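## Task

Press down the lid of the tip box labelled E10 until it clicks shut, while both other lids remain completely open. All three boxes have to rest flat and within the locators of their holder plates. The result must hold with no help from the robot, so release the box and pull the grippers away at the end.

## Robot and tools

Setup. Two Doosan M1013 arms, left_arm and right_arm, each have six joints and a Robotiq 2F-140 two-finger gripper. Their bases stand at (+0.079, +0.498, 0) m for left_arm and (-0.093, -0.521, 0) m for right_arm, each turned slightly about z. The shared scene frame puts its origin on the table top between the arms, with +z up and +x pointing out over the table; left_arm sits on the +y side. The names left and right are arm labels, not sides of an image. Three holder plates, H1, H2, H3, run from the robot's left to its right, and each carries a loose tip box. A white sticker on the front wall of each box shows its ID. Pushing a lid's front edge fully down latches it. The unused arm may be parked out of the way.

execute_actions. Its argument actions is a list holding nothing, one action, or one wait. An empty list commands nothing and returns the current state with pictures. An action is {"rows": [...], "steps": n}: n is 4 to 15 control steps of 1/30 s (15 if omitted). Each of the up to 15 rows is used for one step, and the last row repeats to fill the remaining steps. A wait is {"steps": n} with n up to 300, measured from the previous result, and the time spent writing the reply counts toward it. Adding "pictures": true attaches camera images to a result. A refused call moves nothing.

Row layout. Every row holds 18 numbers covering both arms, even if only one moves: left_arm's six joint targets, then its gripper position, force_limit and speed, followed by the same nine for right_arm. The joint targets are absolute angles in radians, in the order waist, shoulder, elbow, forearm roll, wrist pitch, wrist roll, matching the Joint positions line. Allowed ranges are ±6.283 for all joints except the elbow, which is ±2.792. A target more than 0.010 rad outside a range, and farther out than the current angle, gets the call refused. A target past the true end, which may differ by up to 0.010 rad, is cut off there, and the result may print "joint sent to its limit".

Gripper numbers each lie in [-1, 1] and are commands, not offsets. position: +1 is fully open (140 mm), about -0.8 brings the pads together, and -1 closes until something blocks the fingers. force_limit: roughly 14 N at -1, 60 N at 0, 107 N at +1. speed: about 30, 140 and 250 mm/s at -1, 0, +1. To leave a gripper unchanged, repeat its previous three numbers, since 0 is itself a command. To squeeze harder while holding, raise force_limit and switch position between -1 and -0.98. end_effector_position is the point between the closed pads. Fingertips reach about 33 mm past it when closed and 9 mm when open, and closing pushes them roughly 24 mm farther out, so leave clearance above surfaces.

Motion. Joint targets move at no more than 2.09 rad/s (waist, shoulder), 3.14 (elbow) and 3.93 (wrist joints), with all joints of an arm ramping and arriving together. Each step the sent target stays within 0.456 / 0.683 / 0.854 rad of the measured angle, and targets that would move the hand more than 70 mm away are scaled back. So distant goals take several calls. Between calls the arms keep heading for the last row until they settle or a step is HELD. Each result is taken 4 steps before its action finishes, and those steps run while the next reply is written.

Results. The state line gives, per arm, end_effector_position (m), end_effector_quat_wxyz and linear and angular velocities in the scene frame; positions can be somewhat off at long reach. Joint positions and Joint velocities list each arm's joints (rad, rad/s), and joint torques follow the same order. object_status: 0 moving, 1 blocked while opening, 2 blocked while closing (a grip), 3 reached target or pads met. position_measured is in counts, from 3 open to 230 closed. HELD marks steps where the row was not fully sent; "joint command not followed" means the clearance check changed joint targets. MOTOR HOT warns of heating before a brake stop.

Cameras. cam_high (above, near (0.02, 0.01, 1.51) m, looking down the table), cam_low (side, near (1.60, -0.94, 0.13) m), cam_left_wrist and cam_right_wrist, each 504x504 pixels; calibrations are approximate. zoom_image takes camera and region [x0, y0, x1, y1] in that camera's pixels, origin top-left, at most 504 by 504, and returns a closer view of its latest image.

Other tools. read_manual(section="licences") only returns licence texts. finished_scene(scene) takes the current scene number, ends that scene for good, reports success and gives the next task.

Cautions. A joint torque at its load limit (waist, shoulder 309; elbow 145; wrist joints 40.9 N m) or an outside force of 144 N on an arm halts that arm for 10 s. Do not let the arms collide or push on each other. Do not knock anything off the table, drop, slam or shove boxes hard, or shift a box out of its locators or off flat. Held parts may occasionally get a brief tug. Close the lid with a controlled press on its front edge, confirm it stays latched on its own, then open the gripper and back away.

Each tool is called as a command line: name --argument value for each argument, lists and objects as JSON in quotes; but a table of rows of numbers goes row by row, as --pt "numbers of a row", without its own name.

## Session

execute_actions --actions '[]'

Scene clock: 0.00 s of 7200.00 s.
left_arm: end_effector_position=(+0.2926, +0.1035, +0.1347) position_measured=3 object_status=3 end_effector_quat_wxyz=(-0.651, +0.754, -0.074, +0.050) end_effector_velocity=(+0.000, +0.000, -0.001) end_effector_angular_velocity=(-0.001, -0.000, -0.001) | right_arm: end_effector_position=(+0.2452, -0.7818, +0.2363) position_measured=3 object_status=3 end_effector_quat_wxyz=(+0.274, +0.354, +0.681, -0.579) end_effector_velocity=(-0.000, -0.000, -0.000) end_effector_angular_velocity=(+0.000, +0.000, +0.000)
Joint positions: left_arm=[-1.342  0.695  1.797  0.38   2.033  0.249] | right_arm=[ 0.193  0.094  2.489 -1.369  1.485  0.366]
Joint velocities: left_arm=[-0.     0.001  0.     0.    -0.002 -0.001] | right_arm=[-0.  0.  0. -0. -0.  0.]
Joint torques (N m, as the joint torque sensors report them, + toward a larger angle): no reading
camera_calibration (this result's frames):
cam_left_wrist: T_world_to_cam=[[0.0530967, -0.121872, -0.991125, 0.136772], [-0.977375, -0.209838, -0.0265577, 0.320061], [-0.204739, 0.970111, -0.130257, 0.156268], [0, 0, 0, 1]] pos_world=[0.337552, -0.0677674, 0.164414]
cam_right_wrist: T_world_to_cam=[[0.873533, 0.0223464, -0.486252, -0.0764848], [0.475225, 0.177083, 0.86186, -0.175338], [0.105367, -0.983942, 0.144068, -0.643557], [0, 0, 0, 1]] pos_world=[0.217947, -0.600465, 0.206642]

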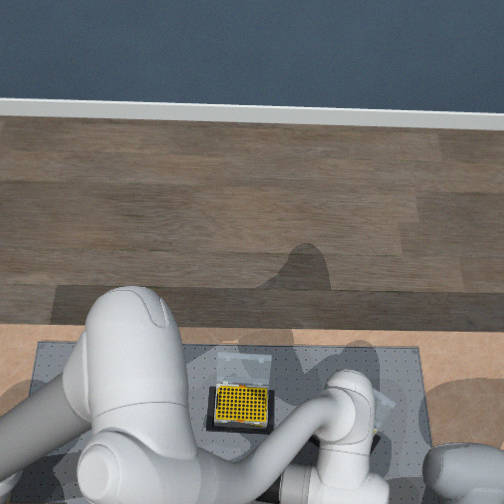

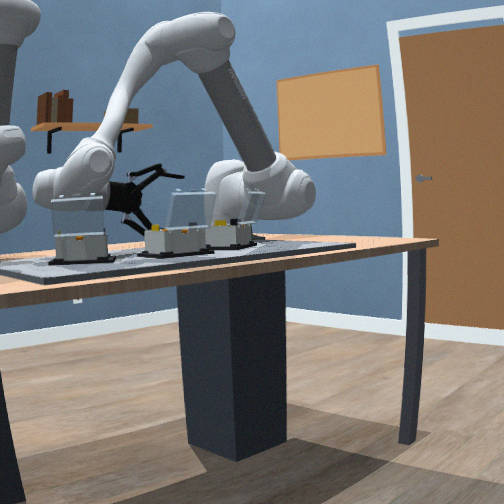

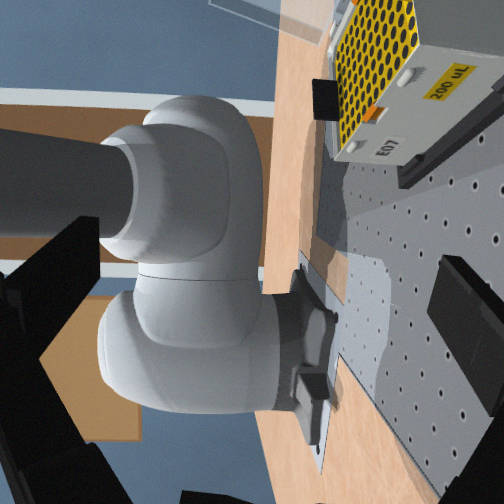

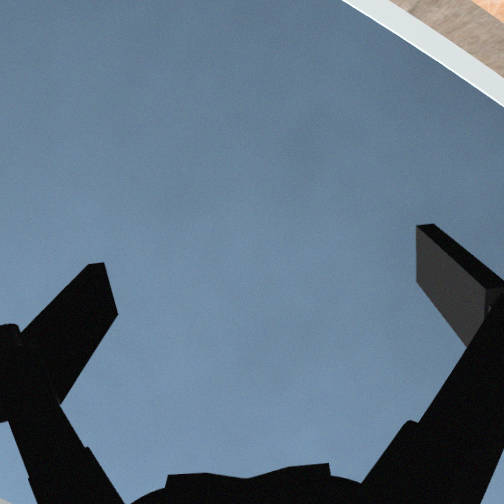

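execute_actions --actions '[{"rows":[[-1.342,0.0,1.797,0.38,2.033,0.249,1,0,0,0.193,0.094,2.489,-1.369,1.485,0.366,1,0,0]],"steps":15}]'

execute_actions --actions '[{"rows":[[0.6,0.0,1.797,0.38,2.033,0.249,1,0,0,0.193,0.0,2.1,-0.7,1.0,2.4,1,0,0]],"steps":15}]'

execute_actions --actions '[{"steps":12}]'

execute_actions --actions '[{"rows":[[0.6,0.0,1.797,0.38,2.033,0.249,1,0,0,0.7,-0.1,2.1,0,0.6,4.5,-1,0,0]],"steps":15}]'

execute_actions --actions '[{"steps":20}]' --pictures true

Scene clock: 0.93 s of 7200.00 s.
left_arm: end_effector_position=(+0.2907, +0.1144, +0.2510) position_measured=3 object_status=3 end_effector_quat_wxyz=(-0.545, +0.834, -0.051, +0.077) end_effector_velocity=(-0.016, +0.096, +0.409) end_effector_angular_velocity=(-0.974, -0.165, +0.001) | right_arm: end_effector_position=(+0.2451, -0.7819, +0.2364) position_measured=3 object_status=3 end_effector_quat_wxyz=(+0.274, +0.354, +0.681, -0.579) end_effector_velocity=(-0.000, -0.000, +0.000) end_effector_angular_velocity=(-0.000, +0.000, +0.000)
Joint positions: left_arm=[-1.342  0.419  1.797  0.38   2.033  0.249] | right_arm=[ 0.193  0.094  2.489 -1.369  1.485  0.366]
Joint velocities: left_arm=[ 0.    -0.987  0.    -0.001 -0.    -0.001] | right_arm=[-0. -0.  0. -0. -0. -0.]
Joint torques (N m, as the joint torque sensors report them, + toward a larger angle): left_arm=[  1.78 -71.04 -30.51   3.68   2.71   0.26] | right_arm=[ -0.82 -27.55 -17.48  -1.01   2.42  -0.6 ]
Steps of this call (steps 1 to 17: nothing new was sent; steps 18 to 28: the first 11 steps of this action). Readings (joint positions | what the end effector reports):
18: left_arm=[-1.342 0.694 1.797 0.380 2.033 0.249] | right_arm=[0.193 0.094 2.489 -1.369 1.485 0.366] | left_arm position_measured=3 object_status=3 | right_arm position_measured=3 object_status=3
19: left_arm=[-1.342 0.688 1.798 0.380 2.033 0.249] | right_arm=[0.193 0.094 2.489 -1.369 1.485 0.366] | left_arm position_measured=3 object_status=3 | right_arm position_measured=3 object_status=3
21: left_arm=[-1.342 0.653 1.798 0.380 2.033 0.249] | right_arm=[0.193 0.094 2.489 -1.369 1.485 0.366] | left_arm position_measured=3 object_status=3 | right_arm position_measured=3 object_status=3
25: left_arm=[-1.342 0.519 1.797 0.380 2.033 0.249] | right_arm=[0.193 0.094 2.489 -1.369 1.485 0.366] | left_arm position_measured=3 object_status=3 | right_arm position_measured=3 object_status=3
28: the state above

Scene clock: 1.43 s of 7200.00 s.
left_arm: end_effector_position=(+0.3609, +0.2257, +0.3722) position_measured=3 object_status=3 end_effector_quat_wxyz=(-0.423, +0.900, +0.091, +0.052) end_effector_velocity=(+0.245, +0.335, +0.101) end_effector_angular_velocity=(-0.251, -0.114, +0.990) | right_arm: end_effector_position=(+0.3274, -0.7163, +0.1915) position_measured=3 object_status=3 end_effector_quat_wxyz=(+0.349, +0.705, +0.546, -0.289) end_effector_velocity=(+0.312, +0.255, -0.043) end_effector_angular_velocity=(+1.148, -2.739, -1.526)
Joint positions: left_arm=[-1.086  0.11   1.797  0.38   2.033  0.249] | right_arm=[ 0.193  0.044  2.284 -1.017  1.23   0.919]
Joint velocities: left_arm=[ 0.99  -0.276 -0.     0.001  0.001  0.001] | right_arm=[ 0.    -0.137 -0.566  0.97  -0.703  2.192]
Joint torques (N m, as the joint torque sensors report them, + toward a larger angle): left_arm=[ -0.6  -46.01 -37.27   4.68   2.25   0.03] | right_arm=[ -0.54 -29.54 -23.51  -0.18   1.71  -0.87]
Steps of this call (steps 1 to 4: the last 4 steps of your previous action; steps 5 to 15: the first 11 steps of this action). Readings (joint positions | what the end effector reports):
5: left_arm=[-1.342 0.253 1.797 0.380 2.033 0.249] | right_arm=[0.193 0.094 2.489 -1.368 1.484 0.367] | left_arm position_measured=3 object_status=3 | right_arm position_measured=3 object_status=3
6: left_arm=[-1.338 0.225 1.797 0.380 2.033 0.249] | right_arm=[0.193 0.093 2.483 -1.359 1.477 0.379] | left_arm position_measured=3 object_status=3 | right_arm position_measured=3 object_status=3
8: left_arm=[-1.310 0.191 1.797 0.380 2.033 0.249] | right_arm=[0.193 0.085 2.453 -1.307 1.440 0.445] | left_arm position_measured=3 object_status=3 | right_arm position_measured=3 object_status=3
12: left_arm=[-1.184 0.142 1.797 0.380 2.033 0.249] | right_arm=[0.193 0.060 2.347 -1.126 1.309 0.706] | left_arm position_measured=3 object_status=3 | right_arm position_measured=3 object_status=3
15: the state above

Scene clock: 1.83 s of 7200.00 s.
left_arm: end_effector_position=(+0.4349, +0.3755, +0.3981) position_measured=3 object_status=3 end_effector_quat_wxyz=(-0.396, +0.872, +0.287, -0.021) end_effector_velocity=(+0.112, +0.397, +0.036) end_effector_angular_velocity=(-0.068, -0.076, +1.067) | right_arm: end_effector_position=(+0.4305, -0.6329, +0.2070) position_measured=3 object_status=3 end_effector_quat_wxyz=(+0.297, +0.951, -0.017, +0.085) end_effector_velocity=(+0.155, +0.124, +0.065) end_effector_angular_velocity=(+0.865, -1.970, -2.236)
Joint positions: left_arm=[-0.666  0.038  1.797  0.38   2.033  0.249] | right_arm=[ 0.193  0.006  2.124 -0.741  1.03   2.097]
Joint velocities: left_arm=[ 1.067 -0.102  0.     0.     0.     0.   ] | right_arm=[ 0.    -0.053 -0.218  0.374 -0.27   2.71 ]
Joint torques (N m, as the joint torque sensors report them, + toward a larger angle): left_arm=[ -0.58 -37.7  -39.54   4.96   2.14  -0.16] | right_arm=[ -1.47 -32.65 -30.     1.18   0.67  -0.36]
Kept back: nothing.
Steps of this call (steps 1 to 4: the last 4 steps of your previous action; steps 5 to 12: the robot went on to your last target). Readings (joint positions | what the end effector reports):
1: left_arm=[-1.052 0.101 1.797 0.380 2.033 0.249] | right_arm=[0.193 0.040 2.266 -0.985 1.207 0.995] | left_arm position_measured=3 object_status=3 | right_arm position_measured=3 object_status=3
2: left_arm=[-1.018 0.093 1.797 0.380 2.033 0.249] | right_arm=[0.193 0.036 2.248 -0.955 1.185 1.075] | left_arm position_measured=3 object_status=3 | right_arm position_measured=3 object_status=3
4: left_arm=[-0.949 0.078 1.797 0.380 2.033 0.249] | right_arm=[0.193 0.028 2.216 -0.899 1.145 1.245] | left_arm position_measured=3 object_status=3 | right_arm position_measured=3 object_status=3
8: left_arm=[-0.809 0.055 1.797 0.380 2.033 0.249] | right_arm=[0.193 0.015 2.162 -0.807 1.078 1.651] | left_arm position_measured=3 object_status=3 | right_arm position_measured=3 object_status=3
12: the state above

Scene clock: 2.20 s of 7200.00 s.
left_arm: end_effector_position=(+0.4488, +0.5267, +0.4065) position_measured=3 object_status=3 end_effector_quat_wxyz=(-0.375, +0.800, +0.459, -0.092) end_effector_velocity=(-0.040, +0.407, +0.013) end_effector_angular_velocity=(-0.011, -0.035, +1.092) | right_arm: end_effector_position=(+0.4568, -0.4636, +0.1994) position_measured=77 object_status=0 end_effector_quat_wxyz=(+0.098, +0.945, -0.248, +0.191) end_effector_velocity=(+0.009, +0.521, +0.010) end_effector_angular_velocity=(+1.218, -0.639, -0.764)
Joint positions: left_arm=[-0.264  0.013  1.797  0.38   2.033  0.249] | right_arm=[ 0.356 -0.033  2.109 -0.472  0.871  2.607]
Joint velocities: left_arm=[ 1.092 -0.037  0.     0.001  0.    -0.   ] | right_arm=[ 0.54  -0.106 -0.014  0.734 -0.421  1.228]
Joint torques (N m, as the joint torque sensors report them, + toward a larger angle): left_arm=[  4.64 -39.14 -40.08   5.12   2.14   0.13] | right_arm=[ -0.11 -31.67 -33.44   3.1    0.58  -0.25]
Steps of this call (steps 1 to 11: the first 11 steps of this action). Readings (joint positions | what the end effector reports):
1: left_arm=[-0.630 0.035 1.797 0.380 2.033 0.249] | right_arm=[0.193 0.004 2.117 -0.729 1.021 2.182] | left_arm position_measured=3 object_status=3 | right_arm position_measured=3 object_status=0
2: left_arm=[-0.594 0.031 1.797 0.380 2.033 0.249] | right_arm=[0.195 0.002 2.113 -0.714 1.010 2.253] | left_arm position_measured=3 object_status=3 | right_arm position_measured=9 object_status=0
4: left_arm=[-0.521 0.026 1.797 0.380 2.033 0.249] | right_arm=[0.219 -0.006 2.113 -0.659 0.978 2.352] | left_arm position_measured=3 object_status=3 | right_arm position_measured=24 object_status=0
8: left_arm=[-0.375 0.018 1.797 0.380 2.033 0.249] | right_arm=[0.300 -0.022 2.111 -0.549 0.915 2.487] | left_arm position_measured=3 object_status=3 | right_arm position_measured=54 object_status=0
11: the state above

Scene clock: 2.87 s of 7200.00 s.
left_arm: end_effector_position=(+0.3292, +0.7684, +0.4106) position_measured=3 object_status=3 end_effector_quat_wxyz=(-0.314, +0.579, +0.721, -0.217) end_effector_velocity=(-0.295, +0.268, +0.003) end_effector_angular_velocity=(+0.003, -0.008, +1.079) | right_arm: end_effector_position=(+0.4146, -0.1856, +0.2396) position_measured=229 object_status=0 end_effector_quat_wxyz=(+0.241, -0.589, +0.770, -0.046) end_effector_velocity=(-0.093, +0.271, +0.076) end_effector_angular_velocity=(+1.891, +0.638, -2.729)
Joint positions: left_arm=[0.479 0.001 1.797 0.38  2.033 0.249] | right_arm=[ 0.653 -0.091  2.101 -0.065  0.637  3.996]
Joint velocities: left_arm=[ 1.079 -0.012  0.002 -0.001  0.001  0.   ] | right_arm=[ 0.315 -0.061 -0.008  0.428 -0.245  3.27 ]
Joint torques (N m, as the joint torque sensors report them, + toward a larger angle): left_arm=[ -2.27 -39.32 -41.74   5.2    1.94   0.06] | right_arm=[ -4.42 -27.91 -37.06   3.39  -0.88  -0.27]
Kept back: nothing.
Steps of this call (steps 1 to 4: the last 4 steps of your previous action; steps 5 to 20: the robot went on to your last target). Readings (joint positions | what the end effector reports):
1: left_arm=[-0.227 0.012 1.797 0.380 2.033 0.249] | right_arm=[0.374 -0.036 2.109 -0.447 0.857 2.649] | left_arm position_measured=3 object_status=3 | right_arm position_measured=85 object_status=0
2: left_arm=[-0.190 0.011 1.797 0.380 2.033 0.249] | right_arm=[0.392 -0.040 2.108 -0.423 0.843 2.693] | left_arm position_measured=3 object_status=3 | right_arm position_measured=92 object_status=0
4: left_arm=[-0.116 0.009 1.797 0.380 2.033 0.249] | right_arm=[0.426 -0.046 2.107 -0.375 0.816 2.787] | left_arm position_measured=3 object_status=3 | right_arm position_measured=107 object_status=0
8: left_arm=[0.032 0.006 1.797 0.380 2.033 0.249] | right_arm=[0.492 -0.059 2.106 -0.285 0.764 2.998] | left_arm position_measured=3 object_status=3 | right_arm position_measured=138 object_status=0
20: the state above
camera_calibration (this result's frames):
cam_left_wrist: T_world_to_cam=[[0.657141, 0.32726, -0.679019, -0.182737], [0.451911, -0.892032, 0.00742709, 0.542445], [-0.603276, -0.311737, -0.734083, 0.918731], [0, 0, 0, 1]] pos_world=[0.429196, 0.830083, 0.546315]
cam_right_wrist: T_world_to_cam=[[-0.836615, 0.432942, -0.335613, 0.512941], [0.13344, 0.75528, 0.641675, -0.062437], [0.53129, 0.492051, -0.68965, 0.221814], [0, 0, 0, 1]] pos_world=[0.319619, -0.28406, 0.365188]

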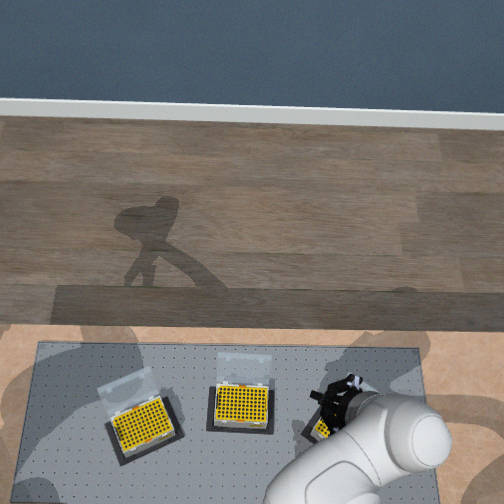

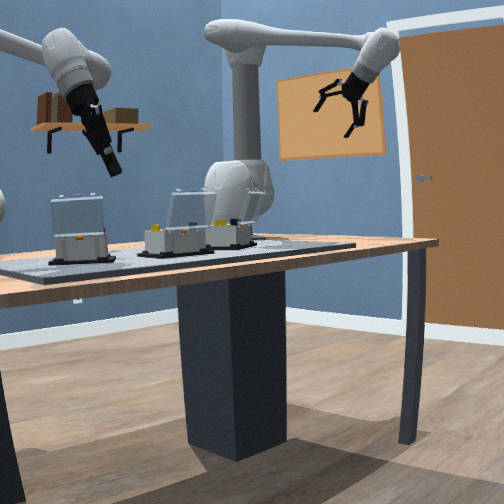

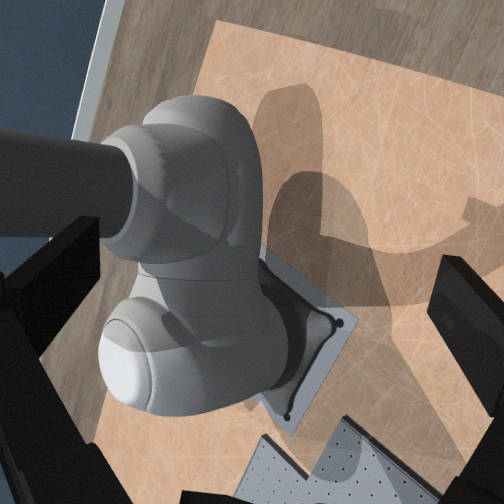

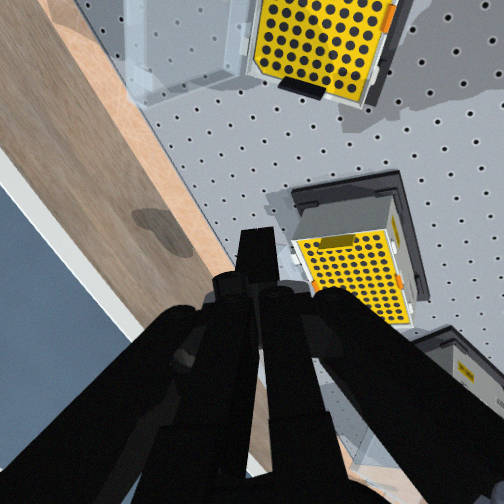

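execute_actions --actions '[{"steps":15}]' --pictures true

zoom_image --camera "cam_right_wrist" --region '[150, 0, 504, 354]'

Scene clock: 3.37 s of 7200.00 s.
left_arm: end_effector_position=(+0.2946, +0.7964, +0.4110) position_measured=3 object_status=3 end_effector_quat_wxyz=(-0.300, +0.534, +0.755, -0.235) end_effector_velocity=(+0.000, +0.000, -0.000) end_effector_angular_velocity=(+0.000, +0.000, +0.000) | right_arm: end_effector_position=(+0.3996, -0.1456, +0.2518) position_measured=233 object_status=3 end_effector_quat_wxyz=(+0.263, -0.379, +0.886, +0.051) end_effector_velocity=(-0.000, +0.000, +0.000) end_effector_angular_velocity=(+0.000, +0.001, -0.000)
Joint positions: left_arm=[ 0.6   -0.     1.797  0.38   2.033  0.249] | right_arm=[ 0.7 -0.1  2.1 -0.   0.6  4.5]
Joint velocities: left_arm=[ 0.     0.001 -0.     0.    -0.    -0.   ] | right_arm=[ 0.    -0.    -0.     0.     0.001  0.001]
Joint torques (N m, as the joint torque sensors report them, + toward a larger angle): left_arm=[  1.66 -33.19 -40.37   5.26   1.6    0.56] | right_arm=[ -0.47 -29.33 -38.39   4.02  -0.84  -0.4 ]
Kept back: nothing.
Steps of this call (steps 1 to 15: the robot went on to your last target). Readings (joint positions | what the end effector reports):
1: left_arm=[0.514 0.001 1.797 0.380 2.033 0.249] | right_arm=[0.663 -0.093 2.101 -0.051 0.629 4.103] | left_arm position_measured=3 object_status=3 | right_arm position_measured=233 object_status=0
2: left_arm=[0.545 0.000 1.797 0.380 2.033 0.249] | right_arm=[0.672 -0.095 2.101 -0.038 0.622 4.200] | left_arm position_measured=3 object_status=3 | right_arm position_measured=233 object_status=0
4: left_arm=[0.586 0.000 1.797 0.380 2.033 0.249] | right_arm=[0.687 -0.097 2.100 -0.019 0.611 4.355] | left_arm position_measured=3 object_status=3 | right_arm position_measured=233 object_status=0
8: left_arm=[0.600 -0.000 1.797 0.380 2.033 0.249] | right_arm=[0.700 -0.100 2.100 -0.000 0.600 4.497] | left_arm position_measured=3 object_status=3 | right_arm position_measured=233 object_status=3
15: the state above
camera_calibration (this result's frames):
cam_left_wrist: T_world_to_cam=[[0.613694, 0.40439, -0.678121, -0.217885], [0.555933, -0.831194, 0.00744137, 0.503963], [-0.560641, -0.381556, -0.734912, 0.950288], [0, 0, 0, 1]] pos_world=[0.386316, 0.86959, 0.546876]
cam_right_wrist: T_world_to_cam=[[-0.597696, 0.799019, -0.0657823, 0.377043], [0.470532, 0.41604, 0.778146, -0.317008], [0.649121, 0.434142, -0.62463, 0.146649], [0, 0, 0, 1]] pos_world=[0.279327, -0.233043, 0.363082]

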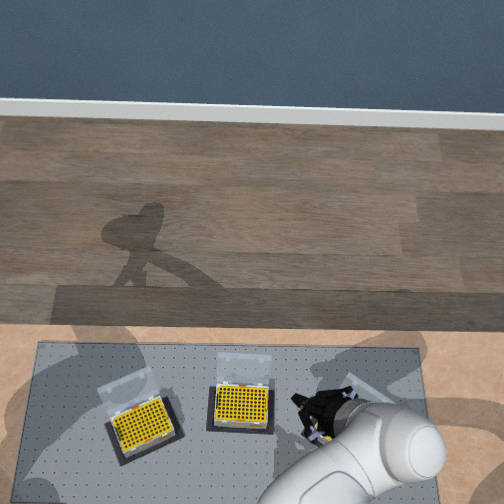

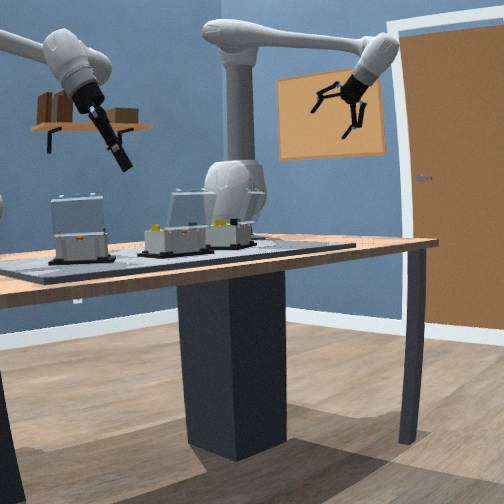

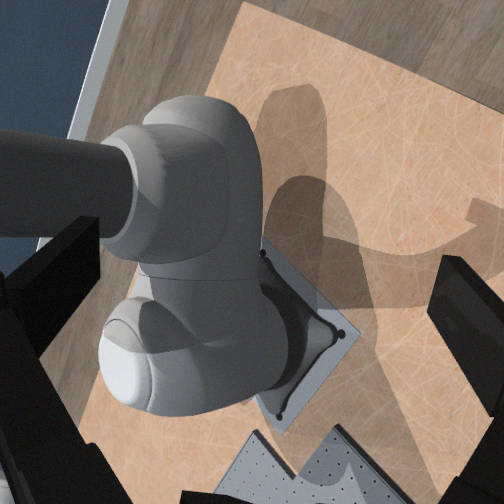

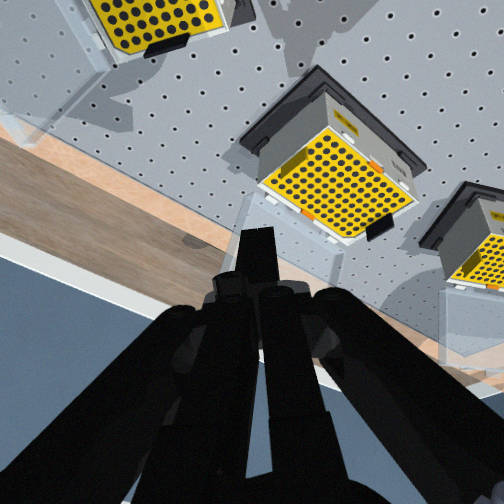

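Region (150, 0, 504, 354) of cam_right_wrist's 504x504 image, scaled by 1.424, with more detail than that image has.

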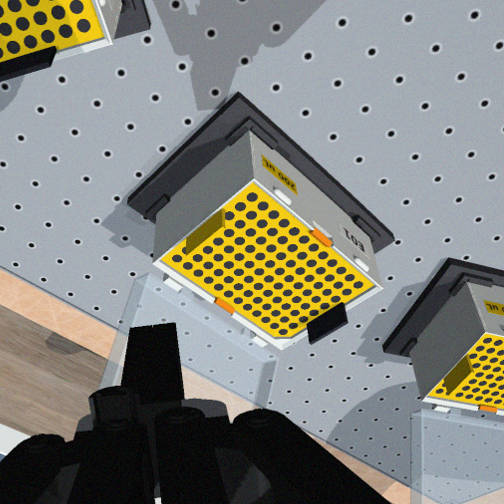

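zoom_image --camera "cam_right_wrist" --region '[370, 140, 430, 200]'

Region (370, 140, 430, 200) of cam_right_wrist's 504x504 image, scaled by 8.400, with more detail than that image has.

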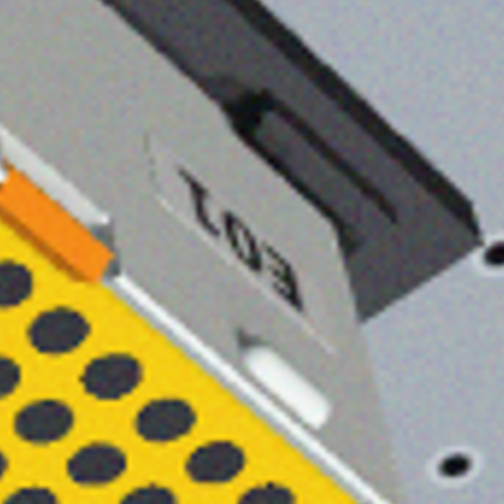

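execute_actions --actions '[{"rows":[[0.6,0.0,1.797,0.38,2.033,0.249,1,0,0,0.352,0.231,1.599,0,1.311,5.43,-1,0,0]],"steps":15}]'

execute_actions --actions '[{"steps":14}]' --pictures true

Scene clock: 4.17 s of 7200.00 s.
left_arm: end_effector_position=(+0.2945, +0.7964, +0.4110) position_measured=3 object_status=3 end_effector_quat_wxyz=(-0.300, +0.534, +0.755, -0.235) end_effector_velocity=(-0.001, -0.000, -0.000) end_effector_angular_velocity=(-0.001, +0.003, +0.001) | right_arm: end_effector_position=(+0.4984, -0.2280, +0.2635) position_measured=233 object_status=3 end_effector_quat_wxyz=(+0.117, -0.061, +0.990, +0.042) end_effector_velocity=(+0.296, -0.337, +0.053) end_effector_angular_velocity=(-0.001, +1.090, -2.339)
Joint positions: left_arm=[ 0.6   -0.     1.797  0.38   2.033  0.249] | right_arm=[0.512 0.079 1.829 0.    0.984 4.996]
Joint velocities: left_arm=[ 0.     0.001  0.001 -0.     0.002 -0.001] | right_arm=[-0.648  0.616 -0.929 -0.     1.314  1.745]
Joint torques (N m, as the joint torque sensors report them, + toward a larger angle): left_arm=[  2.32 -33.06 -41.19   4.96   2.15   0.13] | right_arm=[ -3.7  -49.76 -37.13   3.99  -0.03  -0.31]
Steps of this call (steps 1 to 13: the robot went on to your last target; steps 14 to 24: the first 11 steps of this action). Readings (joint positions | what the end effector reports):
14: left_arm=[0.600 -0.000 1.797 0.380 2.033 0.249] | right_arm=[0.700 -0.100 2.099 -0.000 0.600 4.502] | left_arm position_measured=3 object_status=3 | right_arm position_measured=233 object_status=3
15: left_arm=[0.600 -0.000 1.797 0.380 2.033 0.249] | right_arm=[0.695 -0.095 2.092 -0.000 0.610 4.513] | left_arm position_measured=3 object_status=3 | right_arm position_measured=233 object_status=3
17: left_arm=[0.600 -0.000 1.797 0.380 2.033 0.249] | right_arm=[0.668 -0.070 2.053 -0.000 0.666 4.580] | left_arm position_measured=3 object_status=3 | right_arm position_measured=233 object_status=3
21: left_arm=[0.600 -0.000 1.797 0.380 2.033 0.249] | right_arm=[0.578 0.016 1.924 0.000 0.850 4.818] | left_arm position_measured=3 object_status=3 | right_arm position_measured=233 object_status=3
24: the state above

Scene clock: 4.63 s of 7200.00 s.
left_arm: end_effector_position=(+0.2946, +0.7964, +0.4110) position_measured=3 object_status=3 end_effector_quat_wxyz=(-0.300, +0.534, +0.755, -0.235) end_effector_velocity=(-0.000, +0.000, -0.000) end_effector_angular_velocity=(-0.001, +0.000, +0.000) | right_arm: end_effector_position=(+0.5606, -0.3199, +0.2803) position_measured=233 object_status=3 end_effector_quat_wxyz=(+0.000, +0.233, +0.973, +0.000) end_effector_velocity=(+0.000, +0.000, +0.000) end_effector_angular_velocity=(-0.000, +0.001, -0.002)
Joint positions: left_arm=[ 0.6   -0.     1.797  0.38   2.033  0.249] | right_arm=[0.352 0.231 1.599 0.    1.311 5.43 ]
Joint velocities: left_arm=[ 0.001 -0.     0.     0.     0.     0.001] | right_arm=[ 0.     0.001 -0.001 -0.     0.002  0.002]
Joint torques (N m, as the joint torque sensors report them, + toward a larger angle): left_arm=[  3.87 -36.91 -41.01   5.08   1.82   0.07] | right_arm=[ -0.16 -64.61 -39.     4.3    0.35  -0.28]
Kept back: nothing.
Steps of this call (steps 1 to 4: the last 4 steps of your previous action; steps 5 to 14: the robot went on to your last target). Readings (joint positions | what the end effector reports):
1: left_arm=[0.600 -0.000 1.797 0.380 2.033 0.249] | right_arm=[0.490 0.100 1.798 0.000 1.029 5.056] | left_arm position_measured=3 object_status=3 | right_arm position_measured=233 object_status=3
2: left_arm=[0.600 -0.000 1.797 0.380 2.033 0.249] | right_arm=[0.468 0.120 1.766 0.000 1.074 5.115] | left_arm position_measured=3 object_status=3 | right_arm position_measured=233 object_status=3
4: left_arm=[0.600 -0.000 1.797 0.380 2.033 0.249] | right_arm=[0.425 0.162 1.704 0.000 1.162 5.233] | left_arm position_measured=3 object_status=3 | right_arm position_measured=233 object_status=3
8: left_arm=[0.600 -0.000 1.797 0.380 2.033 0.249] | right_arm=[0.359 0.224 1.610 0.000 1.295 5.409] | left_arm position_measured=3 object_status=3 | right_arm position_measured=233 object_status=3
14: the state above
camera_calibration (this result's frames):
cam_left_wrist: T_world_to_cam=[[0.613668, 0.404379, -0.678151, -0.217866], [0.555949, -0.831183, 0.00745464, 0.503956], [-0.560653, -0.381592, -0.734885, 0.950303], [0, 0, 0, 1]] pos_world=[0.386314, 0.869608, 0.546861]
cam_right_wrist: T_world_to_cam=[[0.571228, 0.820177, -0.031744, -0.0435912], [0.776107, -0.52714, 0.346095, -0.694304], [0.267125, -0.222336, -0.937662, 0.227471], [0, 0, 0, 1]] pos_world=[0.502991, -0.279668, 0.452202]

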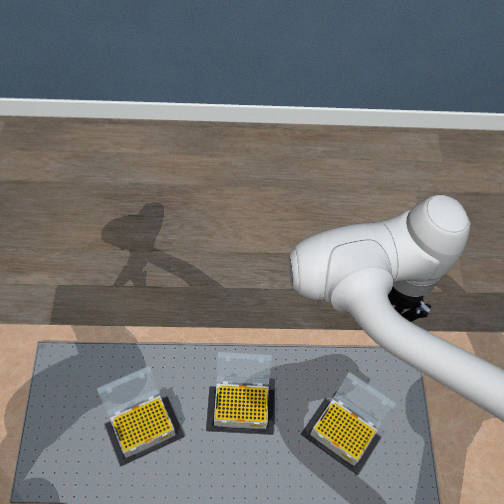

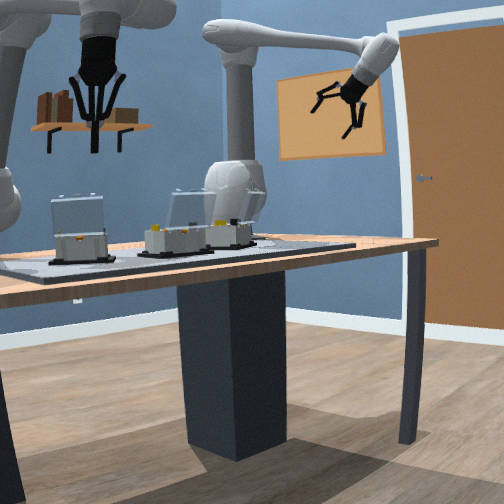

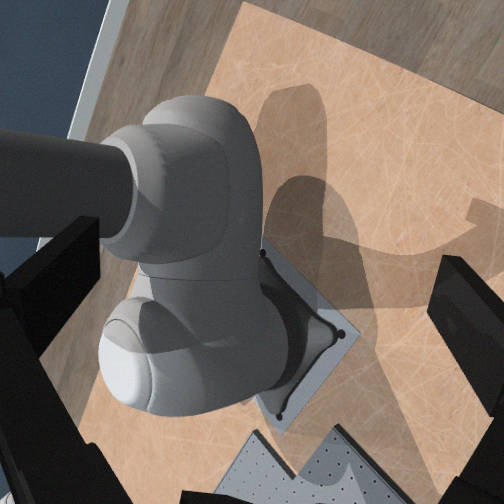

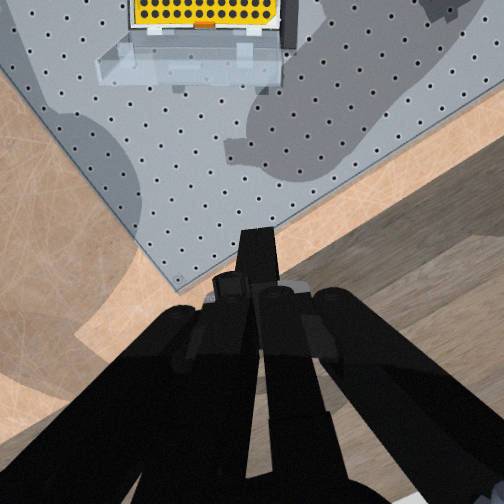

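execute_actions --actions '[{"rows":[[0.6,0.0,1.797,0.38,2.033,0.249,1,0,0,0.302,0.183,1.659,0,1.3,5.48,-1,0,0],[0.6,0.0,1.797,0.38,2.033,0.249,1,0,0,0.302,0.183,1.659,0,1.3,5.48,-1,0,0],[0.6,0.0,1.797,0.38,2.033,0.249,1,0,0,0.302,0.183,1.659,0,1.3,5.48,-1,0,0],[0.6,0.0,1.797,0.38,2.033,0.249,1,0,0,0.302,0.183,1.659,0,1.3,5.48,-1,0,0],[0.6,0.0,1.797,0.38,2.033,0.249,1,0,0,0.302,0.183,1.659,0,1.3,5.48,-1,0,0],[0.6,0.0,1.797,0.38,2.033,0.249,1,0,0,0.302,0.279,1.827,0,1.036,5.48,-1,0,0]],"steps":15}]'

execute_actions --actions '[{"steps":6}]'

execute_actions --actions '[{"rows":[[0.6,0.0,1.797,0.38,2.033,0.249,1,0,0,0.35,0.243,1.876,0,1.025,5.53,-1,0,0],[0.6,0.0,1.797,0.38,2.033,0.249,1,0,0,0.35,0.243,1.876,0,1.025,5.53,-1,0,0],[0.6,0.0,1.797,0.38,2.033,0.249,1,0,0,0.35,0.243,1.876,0,1.025,5.53,-1,0,0],[0.6,0.0,1.797,0.38,2.033,0.249,1,0,0,0.35,0.243,1.876,0,1.025,5.53,-1,0,0],[0.6,0.0,1.797,0.38,2.033,0.249,1,0,0,0.40,0.206,1.923,0,1.015,5.58,-1,0,0],[0.6,0.0,1.797,0.38,2.033,0.249,1,0,0,0.40,0.206,1.923,0,1.015,5.58,-1,0,0],[0.6,0.0,1.797,0.38,2.033,0.249,1,0,0,0.40,0.206,1.923,0,1.015,5.58,-1,0,0],[0.6,0.0,1.797,0.38,2.033,0.249,1,0,0,0.40,0.206,1.923,0,1.015,5.58,-1,0,0],[0.6,0.0,1.797,0.38,2.033,0.249,1,0,0,0.451,0.168,1.97,0,1.004,5.63,-1,0,0]],"steps":15}]'

execute_actions --actions '[{"steps":8}]' --pictures true

Scene clock: 5.70 s of 7200.00 s.
left_arm: end_effector_position=(+0.2946, +0.7964, +0.4110) position_measured=3 object_status=3 end_effector_quat_wxyz=(-0.300, +0.534, +0.755, -0.235) end_effector_velocity=(+0.000, -0.000, +0.000) end_effector_angular_velocity=(+0.001, -0.001, -0.000) | right_arm: end_effector_position=(+0.5430, -0.3578, +0.1963) position_measured=233 object_status=3 end_effector_quat_wxyz=(-0.001, +0.280, +0.960, -0.000) end_effector_velocity=(+0.003, -0.002, -0.547) end_effector_angular_velocity=(+0.003, -0.016, -0.011)
Joint positions: left_arm=[0.6   0.    1.797 0.38  2.033 0.249] | right_arm=[ 0.303  0.235  1.753 -0.     1.155  5.479]
Joint velocities: left_arm=[-0.    -0.    -0.001 -0.    -0.    -0.001] | right_arm=[-0.004  0.36   0.609  0.    -0.985  0.007]
Joint torques (N m, as the joint torque sensors report them, + toward a larger angle): left_arm=[ -0.46 -34.25 -40.83   4.98   1.92   0.23] | right_arm=[  3.23 -69.54 -38.03   3.93   1.29  -0.24]
Steps of this call (steps 1 to 21: the robot went on to your last target; steps 22 to 32: the first 11 steps of this action). Readings (joint positions | what the end effector reports):
22: left_arm=[0.600 0.000 1.797 0.380 2.033 0.249] | right_arm=[0.351 0.230 1.600 0.000 1.311 5.431] | left_arm position_measured=3 object_status=3 | right_arm position_measured=233 object_status=3
23: left_arm=[0.600 0.000 1.797 0.380 2.033 0.249] | right_arm=[0.345 0.225 1.607 0.000 1.310 5.437] | left_arm position_measured=3 object_status=3 | right_arm position_measured=233 object_status=3
25: left_arm=[0.600 0.000 1.797 0.380 2.033 0.249] | right_arm=[0.317 0.197 1.641 0.000 1.304 5.465] | left_arm position_measured=3 object_status=3 | right_arm position_measured=233 object_status=3
29: left_arm=[0.600 0.000 1.797 0.380 2.033 0.249] | right_arm=[0.303 0.195 1.687 -0.000 1.260 5.479] | left_arm position_measured=3 object_status=3 | right_arm position_measured=233 object_status=3
32: the state above

Scene clock: 5.90 s of 7200.00 s.
left_arm: end_effector_position=(+0.2946, +0.7964, +0.4110) position_measured=3 object_status=3 end_effector_quat_wxyz=(-0.300, +0.534, +0.755, -0.235) end_effector_velocity=(+0.001, +0.000, -0.001) end_effector_angular_velocity=(-0.000, -0.001, -0.000) | right_arm: end_effector_position=(+0.5396, -0.3590, +0.1315) position_measured=233 object_status=3 end_effector_quat_wxyz=(-0.000, +0.281, +0.960, -0.000) end_effector_velocity=(+0.007, +0.002, -0.001) end_effector_angular_velocity=(+0.005, -0.024, -0.000)
Joint positions: left_arm=[ 0.6   -0.     1.797  0.38   2.033  0.249] | right_arm=[ 0.302  0.279  1.826 -0.     1.037  5.48 ]
Joint velocities: left_arm=[ 0.     0.001 -0.    -0.001 -0.002 -0.   ] | right_arm=[ 0.    -0.     0.003 -0.    -0.027  0.001]
Joint torques (N m, as the joint torque sensors report them, + toward a larger angle): left_arm=[  0.89 -35.69 -40.33   4.69   2.14   0.5 ] | right_arm=[ -0.8  -72.57 -38.04   4.07   0.29  -0.3 ]
Kept back: nothing.
Steps of this call (steps 1 to 4: the last 4 steps of your previous action; steps 5 to 6: the robot went on to your last target). Readings (joint positions | what the end effector reports):
1: left_arm=[0.600 0.000 1.797 0.380 2.033 0.249] | right_arm=[0.303 0.248 1.774 -0.000 1.121 5.479] | left_arm position_measured=3 object_status=3 | right_arm position_measured=233 object_status=3
2: left_arm=[0.600 0.000 1.797 0.380 2.033 0.249] | right_arm=[0.302 0.260 1.794 -0.000 1.089 5.480] | left_arm position_measured=3 object_status=3 | right_arm position_measured=233 object_status=3
4: left_arm=[0.600 0.000 1.797 0.380 2.033 0.249] | right_arm=[0.302 0.276 1.821 -0.000 1.046 5.480] | left_arm position_measured=3 object_status=3 | right_arm position_measured=233 object_status=3
6: the state above

Scene clock: 6.27 s of 7200.00 s.
left_arm: end_effector_position=(+0.2946, +0.7964, +0.4110) position_measured=3 object_status=3 end_effector_quat_wxyz=(-0.300, +0.534, +0.755, -0.235) end_effector_velocity=(+0.000, -0.000, +0.000) end_effector_angular_velocity=(-0.001, -0.001, +0.001) | right_arm: end_effector_position=(+0.4541, -0.3025, +0.1309) position_measured=233 object_status=3 end_effector_quat_wxyz=(-0.001, +0.282, +0.959, -0.000) end_effector_velocity=(-0.302, +0.189, +0.022) end_effector_angular_velocity=(+0.019, -0.059, +0.024)
Joint positions: left_arm=[0.6   0.    1.797 0.38  2.033 0.249] | right_arm=[ 0.426  0.187  1.947 -0.     1.009  5.605]
Joint velocities: left_arm=[ 0.001  0.    -0.    -0.001  0.     0.   ] | right_arm=[ 0.467 -0.36   0.401  0.    -0.104  0.443]
Joint torques (N m, as the joint torque sensors report them, + toward a larger angle): left_arm=[  2.95 -34.03 -40.22   5.11   2.07   0.34] | right_arm=[  2.16 -57.15 -27.12   4.7    0.56  -0.94]
Steps of this call (steps 1 to 11: the first 11 steps of this action). Readings (joint positions | what the end effector reports):
1: left_arm=[0.600 0.000 1.797 0.380 2.033 0.249] | right_arm=[0.303 0.278 1.827 -0.000 1.036 5.481] | left_arm position_measured=3 object_status=3 | right_arm position_measured=233 object_status=3
2: left_arm=[0.600 0.000 1.797 0.380 2.033 0.249] | right_arm=[0.309 0.274 1.834 -0.000 1.034 5.487] | left_arm position_measured=3 object_status=3 | right_arm position_measured=233 object_status=3
4: left_arm=[0.600 -0.000 1.797 0.380 2.033 0.249] | right_arm=[0.337 0.253 1.863 -0.000 1.028 5.516] | left_arm position_measured=3 object_status=3 | right_arm position_measured=233 object_status=3
8: left_arm=[0.600 0.000 1.797 0.380 2.033 0.249] | right_arm=[0.389 0.214 1.913 -0.000 1.017 5.569] | left_arm position_measured=3 object_status=3 | right_arm position_measured=233 object_status=3
11: the state above

Scene clock: 6.53 s of 7200.00 s.
left_arm: end_effector_position=(+0.2946, +0.7964, +0.4110) position_measured=3 object_status=3 end_effector_quat_wxyz=(-0.300, +0.534, +0.755, -0.235) end_effector_velocity=(+0.000, +0.000, +0.000) end_effector_angular_velocity=(+0.000, -0.002, -0.000) | right_arm: end_effector_position=(+0.4366, -0.2930, +0.1309) position_measured=233 object_status=3 end_effector_quat_wxyz=(-0.000, +0.282, +0.959, -0.000) end_effector_velocity=(-0.000, +0.000, +0.000) end_effector_angular_velocity=(+0.000, -0.001, +0.000)
Joint positions: left_arm=[0.6   0.    1.797 0.38  2.033 0.249] | right_arm=[ 0.451  0.168  1.97  -0.     1.004  5.63 ]
Joint velocities: left_arm=[ 0.    -0.001 -0.001 -0.001 -0.001  0.   ] | right_arm=[ 0.001 -0.001  0.     0.    -0.     0.001]
Joint torques (N m, as the joint torque sensors report them, + toward a larger angle): left_arm=[  3.92 -33.2  -41.83   4.99   2.03   0.03] | right_arm=[ -2.05 -53.04 -34.37   3.74   0.5   -0.3 ]
Kept back: nothing.
Steps of this call (steps 1 to 4: the last 4 steps of your previous action; steps 5 to 8: the robot went on to your last target). Readings (joint positions | what the end effector reports):
1: left_arm=[0.600 0.000 1.797 0.380 2.033 0.249] | right_arm=[0.439 0.176 1.959 -0.000 1.006 5.618] | left_arm position_measured=3 object_status=3 | right_arm position_measured=233 object_status=3
2: left_arm=[0.600 0.000 1.797 0.380 2.033 0.249] | right_arm=[0.447 0.171 1.967 -0.000 1.005 5.626] | left_arm position_measured=3 object_status=3 | right_arm position_measured=233 object_status=3
4: left_arm=[0.600 0.000 1.797 0.380 2.033 0.249] | right_arm=[0.451 0.168 1.970 -0.000 1.004 5.630] | left_arm position_measured=3 object_status=3 | right_arm position_measured=233 object_status=3
8: the state above
camera_calibration (this result's frames):
cam_left_wrist: T_world_to_cam=[[0.613668, 0.404378, -0.678152, -0.217866], [0.555949, -0.831183, 0.00745462, 0.503956], [-0.560654, -0.381593, -0.734884, 0.950303], [0, 0, 0, 1]] pos_world=[0.386315, 0.869609, 0.546859]
cam_right_wrist: T_world_to_cam=[[0.651179, 0.758217, -0.032749, -0.0525355], [0.719223, -0.602765, 0.345534, -0.529461], [0.24225, -0.248558, -0.937835, 0.129662], [0, 0, 0, 1]] pos_world=[0.3836, -0.247079, 0.302828]

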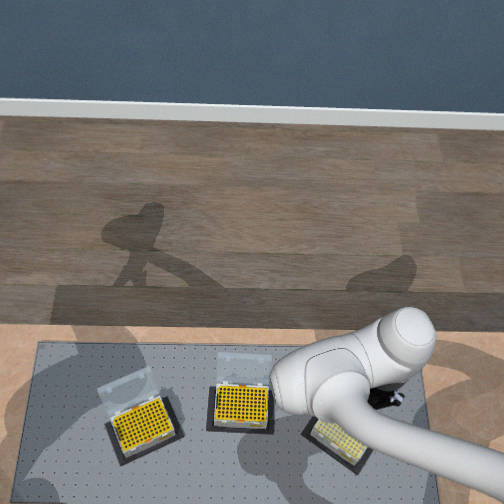

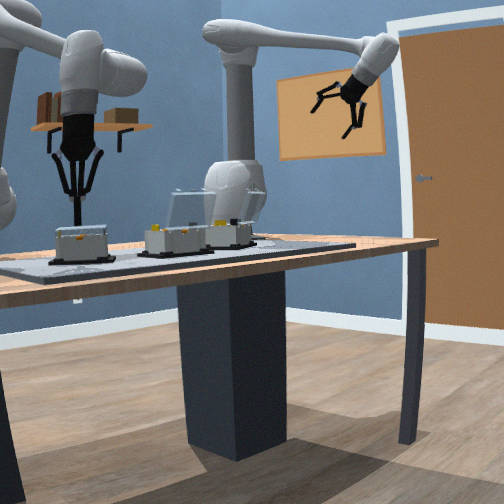

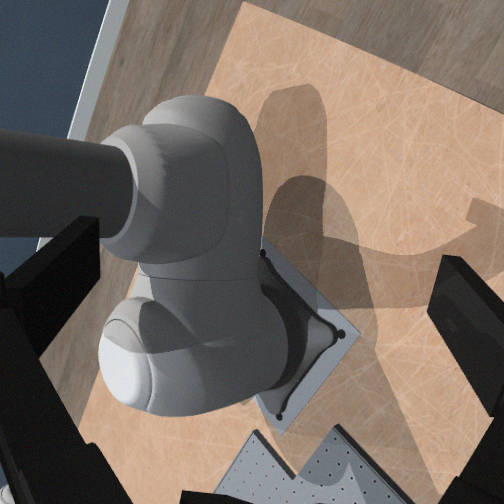

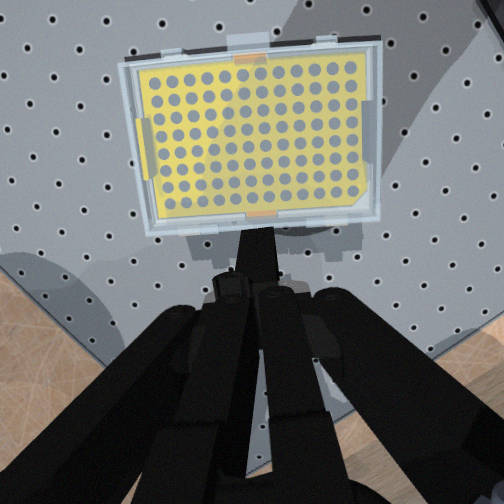

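execute_actions --actions '[{"rows":[[0.6,0.0,1.797,0.38,2.033,0.249,1,0,0,0.587,0.093,2.033,0,1.015,5.76,-1,0,0]],"steps":15}]'

execute_actions --actions '[{"rows":[[0.6,0.0,1.797,0.38,2.033,0.249,1,0,0,0.587,0.104,2.044,0,0.994,5.76,-1,0,0]],"steps":15}]' --pictures true

zoom_image --camera "cam_low" --region '[30, 170, 170, 280]'

Scene clock: 7.10 s of 7200.00 s.
left_arm: end_effector_position=(+0.2946, +0.7964, +0.4110) position_measured=3 object_status=3 end_effector_quat_wxyz=(-0.300, +0.534, +0.755, -0.235) end_effector_velocity=(+0.000, +0.000, -0.000) end_effector_angular_velocity=(+0.001, -0.000, -0.000) | right_arm: end_effector_position=(+0.3636, -0.2428, +0.1427) position_measured=233 object_status=3 end_effector_quat_wxyz=(+0.000, +0.279, +0.960, +0.000) end_effector_velocity=(-0.001, -0.001, -0.001) end_effector_angular_velocity=(-0.001, +0.002, -0.005)
Joint positions: left_arm=[0.6   0.    1.797 0.38  2.033 0.249] | right_arm=[0.587 0.093 2.033 0.    1.015 5.76 ]
Joint velocities: left_arm=[-0.     0.001 -0.     0.    -0.001 -0.   ] | right_arm=[ 0.    -0.     0.001 -0.     0.001  0.005]
Joint torques (N m, as the joint torque sensors report them, + toward a larger angle): left_arm=[  1.77 -34.34 -40.59   5.25   1.88   0.66] | right_arm=[ -0.55 -46.25 -35.37   3.88   0.49  -0.34]
Steps of this call (steps 1 to 6: the robot went on to your last target; steps 7 to 17: the first 11 steps of this action). Readings (joint positions | what the end effector reports):
7: left_arm=[0.600 0.000 1.797 0.380 2.033 0.249] | right_arm=[0.452 0.168 1.970 -0.000 1.004 5.631] | left_arm position_measured=3 object_status=3 | right_arm position_measured=233 object_status=3
8: left_arm=[0.600 0.000 1.797 0.380 2.033 0.249] | right_arm=[0.458 0.164 1.973 -0.000 1.004 5.637] | left_arm position_measured=3 object_status=3 | right_arm position_measured=233 object_status=3
10: left_arm=[0.600 0.000 1.797 0.380 2.033 0.249] | right_arm=[0.493 0.145 1.990 -0.000 1.008 5.671] | left_arm position_measured=3 object_status=3 | right_arm position_measured=233 object_status=3
14: left_arm=[0.600 0.000 1.797 0.380 2.033 0.249] | right_arm=[0.579 0.097 2.029 0.000 1.014 5.752] | left_arm position_measured=3 object_status=3 | right_arm position_measured=233 object_status=3
17: the state above

Scene clock: 7.60 s of 7200.00 s.
left_arm: end_effector_position=(+0.2946, +0.7964, +0.4110) position_measured=3 object_status=3 end_effector_quat_wxyz=(-0.300, +0.534, +0.755, -0.235) end_effector_velocity=(+0.000, +0.000, -0.001) end_effector_angular_velocity=(-0.001, +0.001, -0.000) | right_arm: end_effector_position=(+0.3633, -0.2429, +0.1316) position_measured=233 object_status=3 end_effector_quat_wxyz=(-0.000, +0.279, +0.960, -0.000) end_effector_velocity=(-0.000, -0.000, -0.000) end_effector_angular_velocity=(-0.001, +0.001, -0.000)
Joint positions: left_arm=[0.6   0.    1.797 0.38  2.033 0.249] | right_arm=[0.587 0.104 2.044 0.    0.994 5.76 ]
Joint velocities: left_arm=[-0.     0.002  0.     0.    -0.     0.   ] | right_arm=[ 0.  0.  0. -0.  0.  0.]
Joint torques (N m, as the joint torque sensors report them, + toward a larger angle): left_arm=[  0.84 -35.38 -40.87   5.02   1.89   0.27] | right_arm=[ -0.1  -46.95 -33.79   3.7    0.37  -0.37]
Steps of this call (steps 1 to 4: the last 4 steps of your previous action; steps 5 to 15: the first 11 steps of this action). Readings (joint positions | what the end effector reports):
5: left_arm=[0.600 -0.000 1.797 0.380 2.033 0.249] | right_arm=[0.587 0.094 2.034 0.000 1.014 5.760] | left_arm position_measured=3 object_status=3 | right_arm position_measured=233 object_status=3
6: left_arm=[0.600 0.000 1.797 0.380 2.033 0.249] | right_arm=[0.587 0.098 2.038 0.000 1.006 5.760] | left_arm position_measured=3 object_status=3 | right_arm position_measured=233 object_status=3
8: left_arm=[0.600 -0.000 1.797 0.380 2.033 0.249] | right_arm=[0.587 0.103 2.043 0.000 0.996 5.760] | left_arm position_measured=3 object_status=3 | right_arm position_measured=233 object_status=3
12: left_arm=[0.600 0.000 1.797 0.380 2.033 0.249] | right_arm=[0.587 0.104 2.044 0.000 0.994 5.760] | left_arm position_measured=3 object_status=3 | right_arm position_measured=233 object_status=3
15: the state above
camera_calibration (this result's frames):
cam_left_wrist: T_world_to_cam=[[0.613683, 0.404388, -0.678132, -0.217887], [0.555949, -0.831183, 0.00745605, 0.503955], [-0.560637, -0.381583, -0.734902, 0.950311], [0, 0, 0, 1]] pos_world=[0.38632, 0.869612, 0.546872]
cam_right_wrist: T_world_to_cam=[[0.646633, 0.762104, -0.0326161, -0.0401572], [0.722796, -0.598494, 0.345501, -0.44705], [0.243787, -0.246987, -0.937851, 0.160399], [0, 0, 0, 1]] pos_world=[0.30999, -0.197337, 0.303577]

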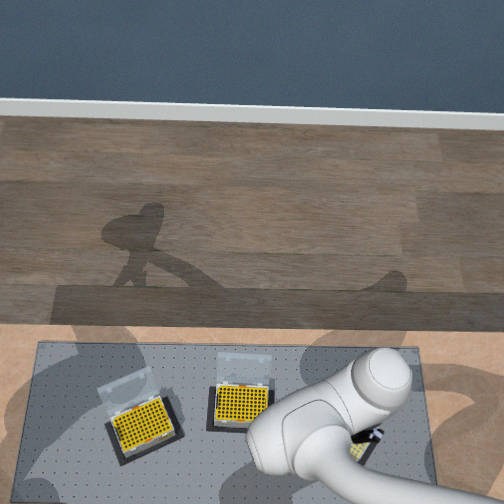

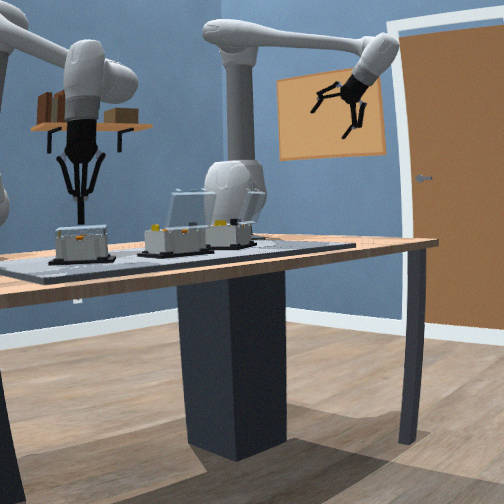

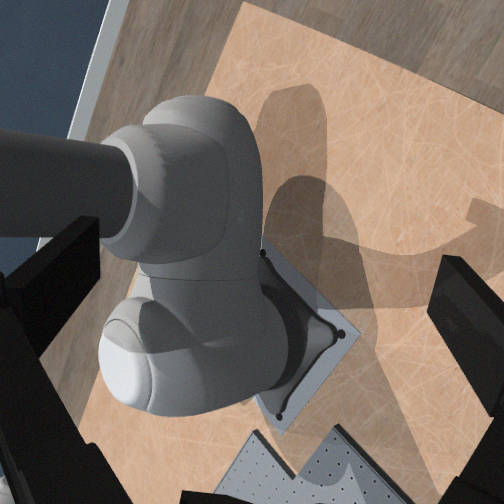

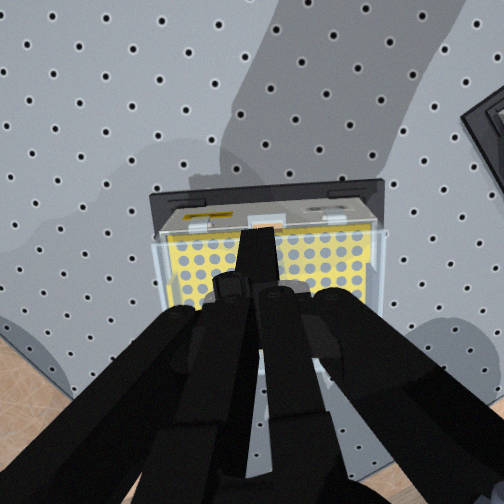

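Region (30, 170, 170, 280) of cam_low's 504x504 image, scaled by 3.600, with more detail than that image has; it fills the top 396 rows of this view, and the rest is white.

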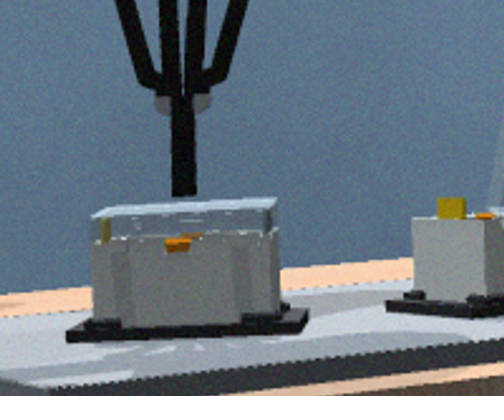

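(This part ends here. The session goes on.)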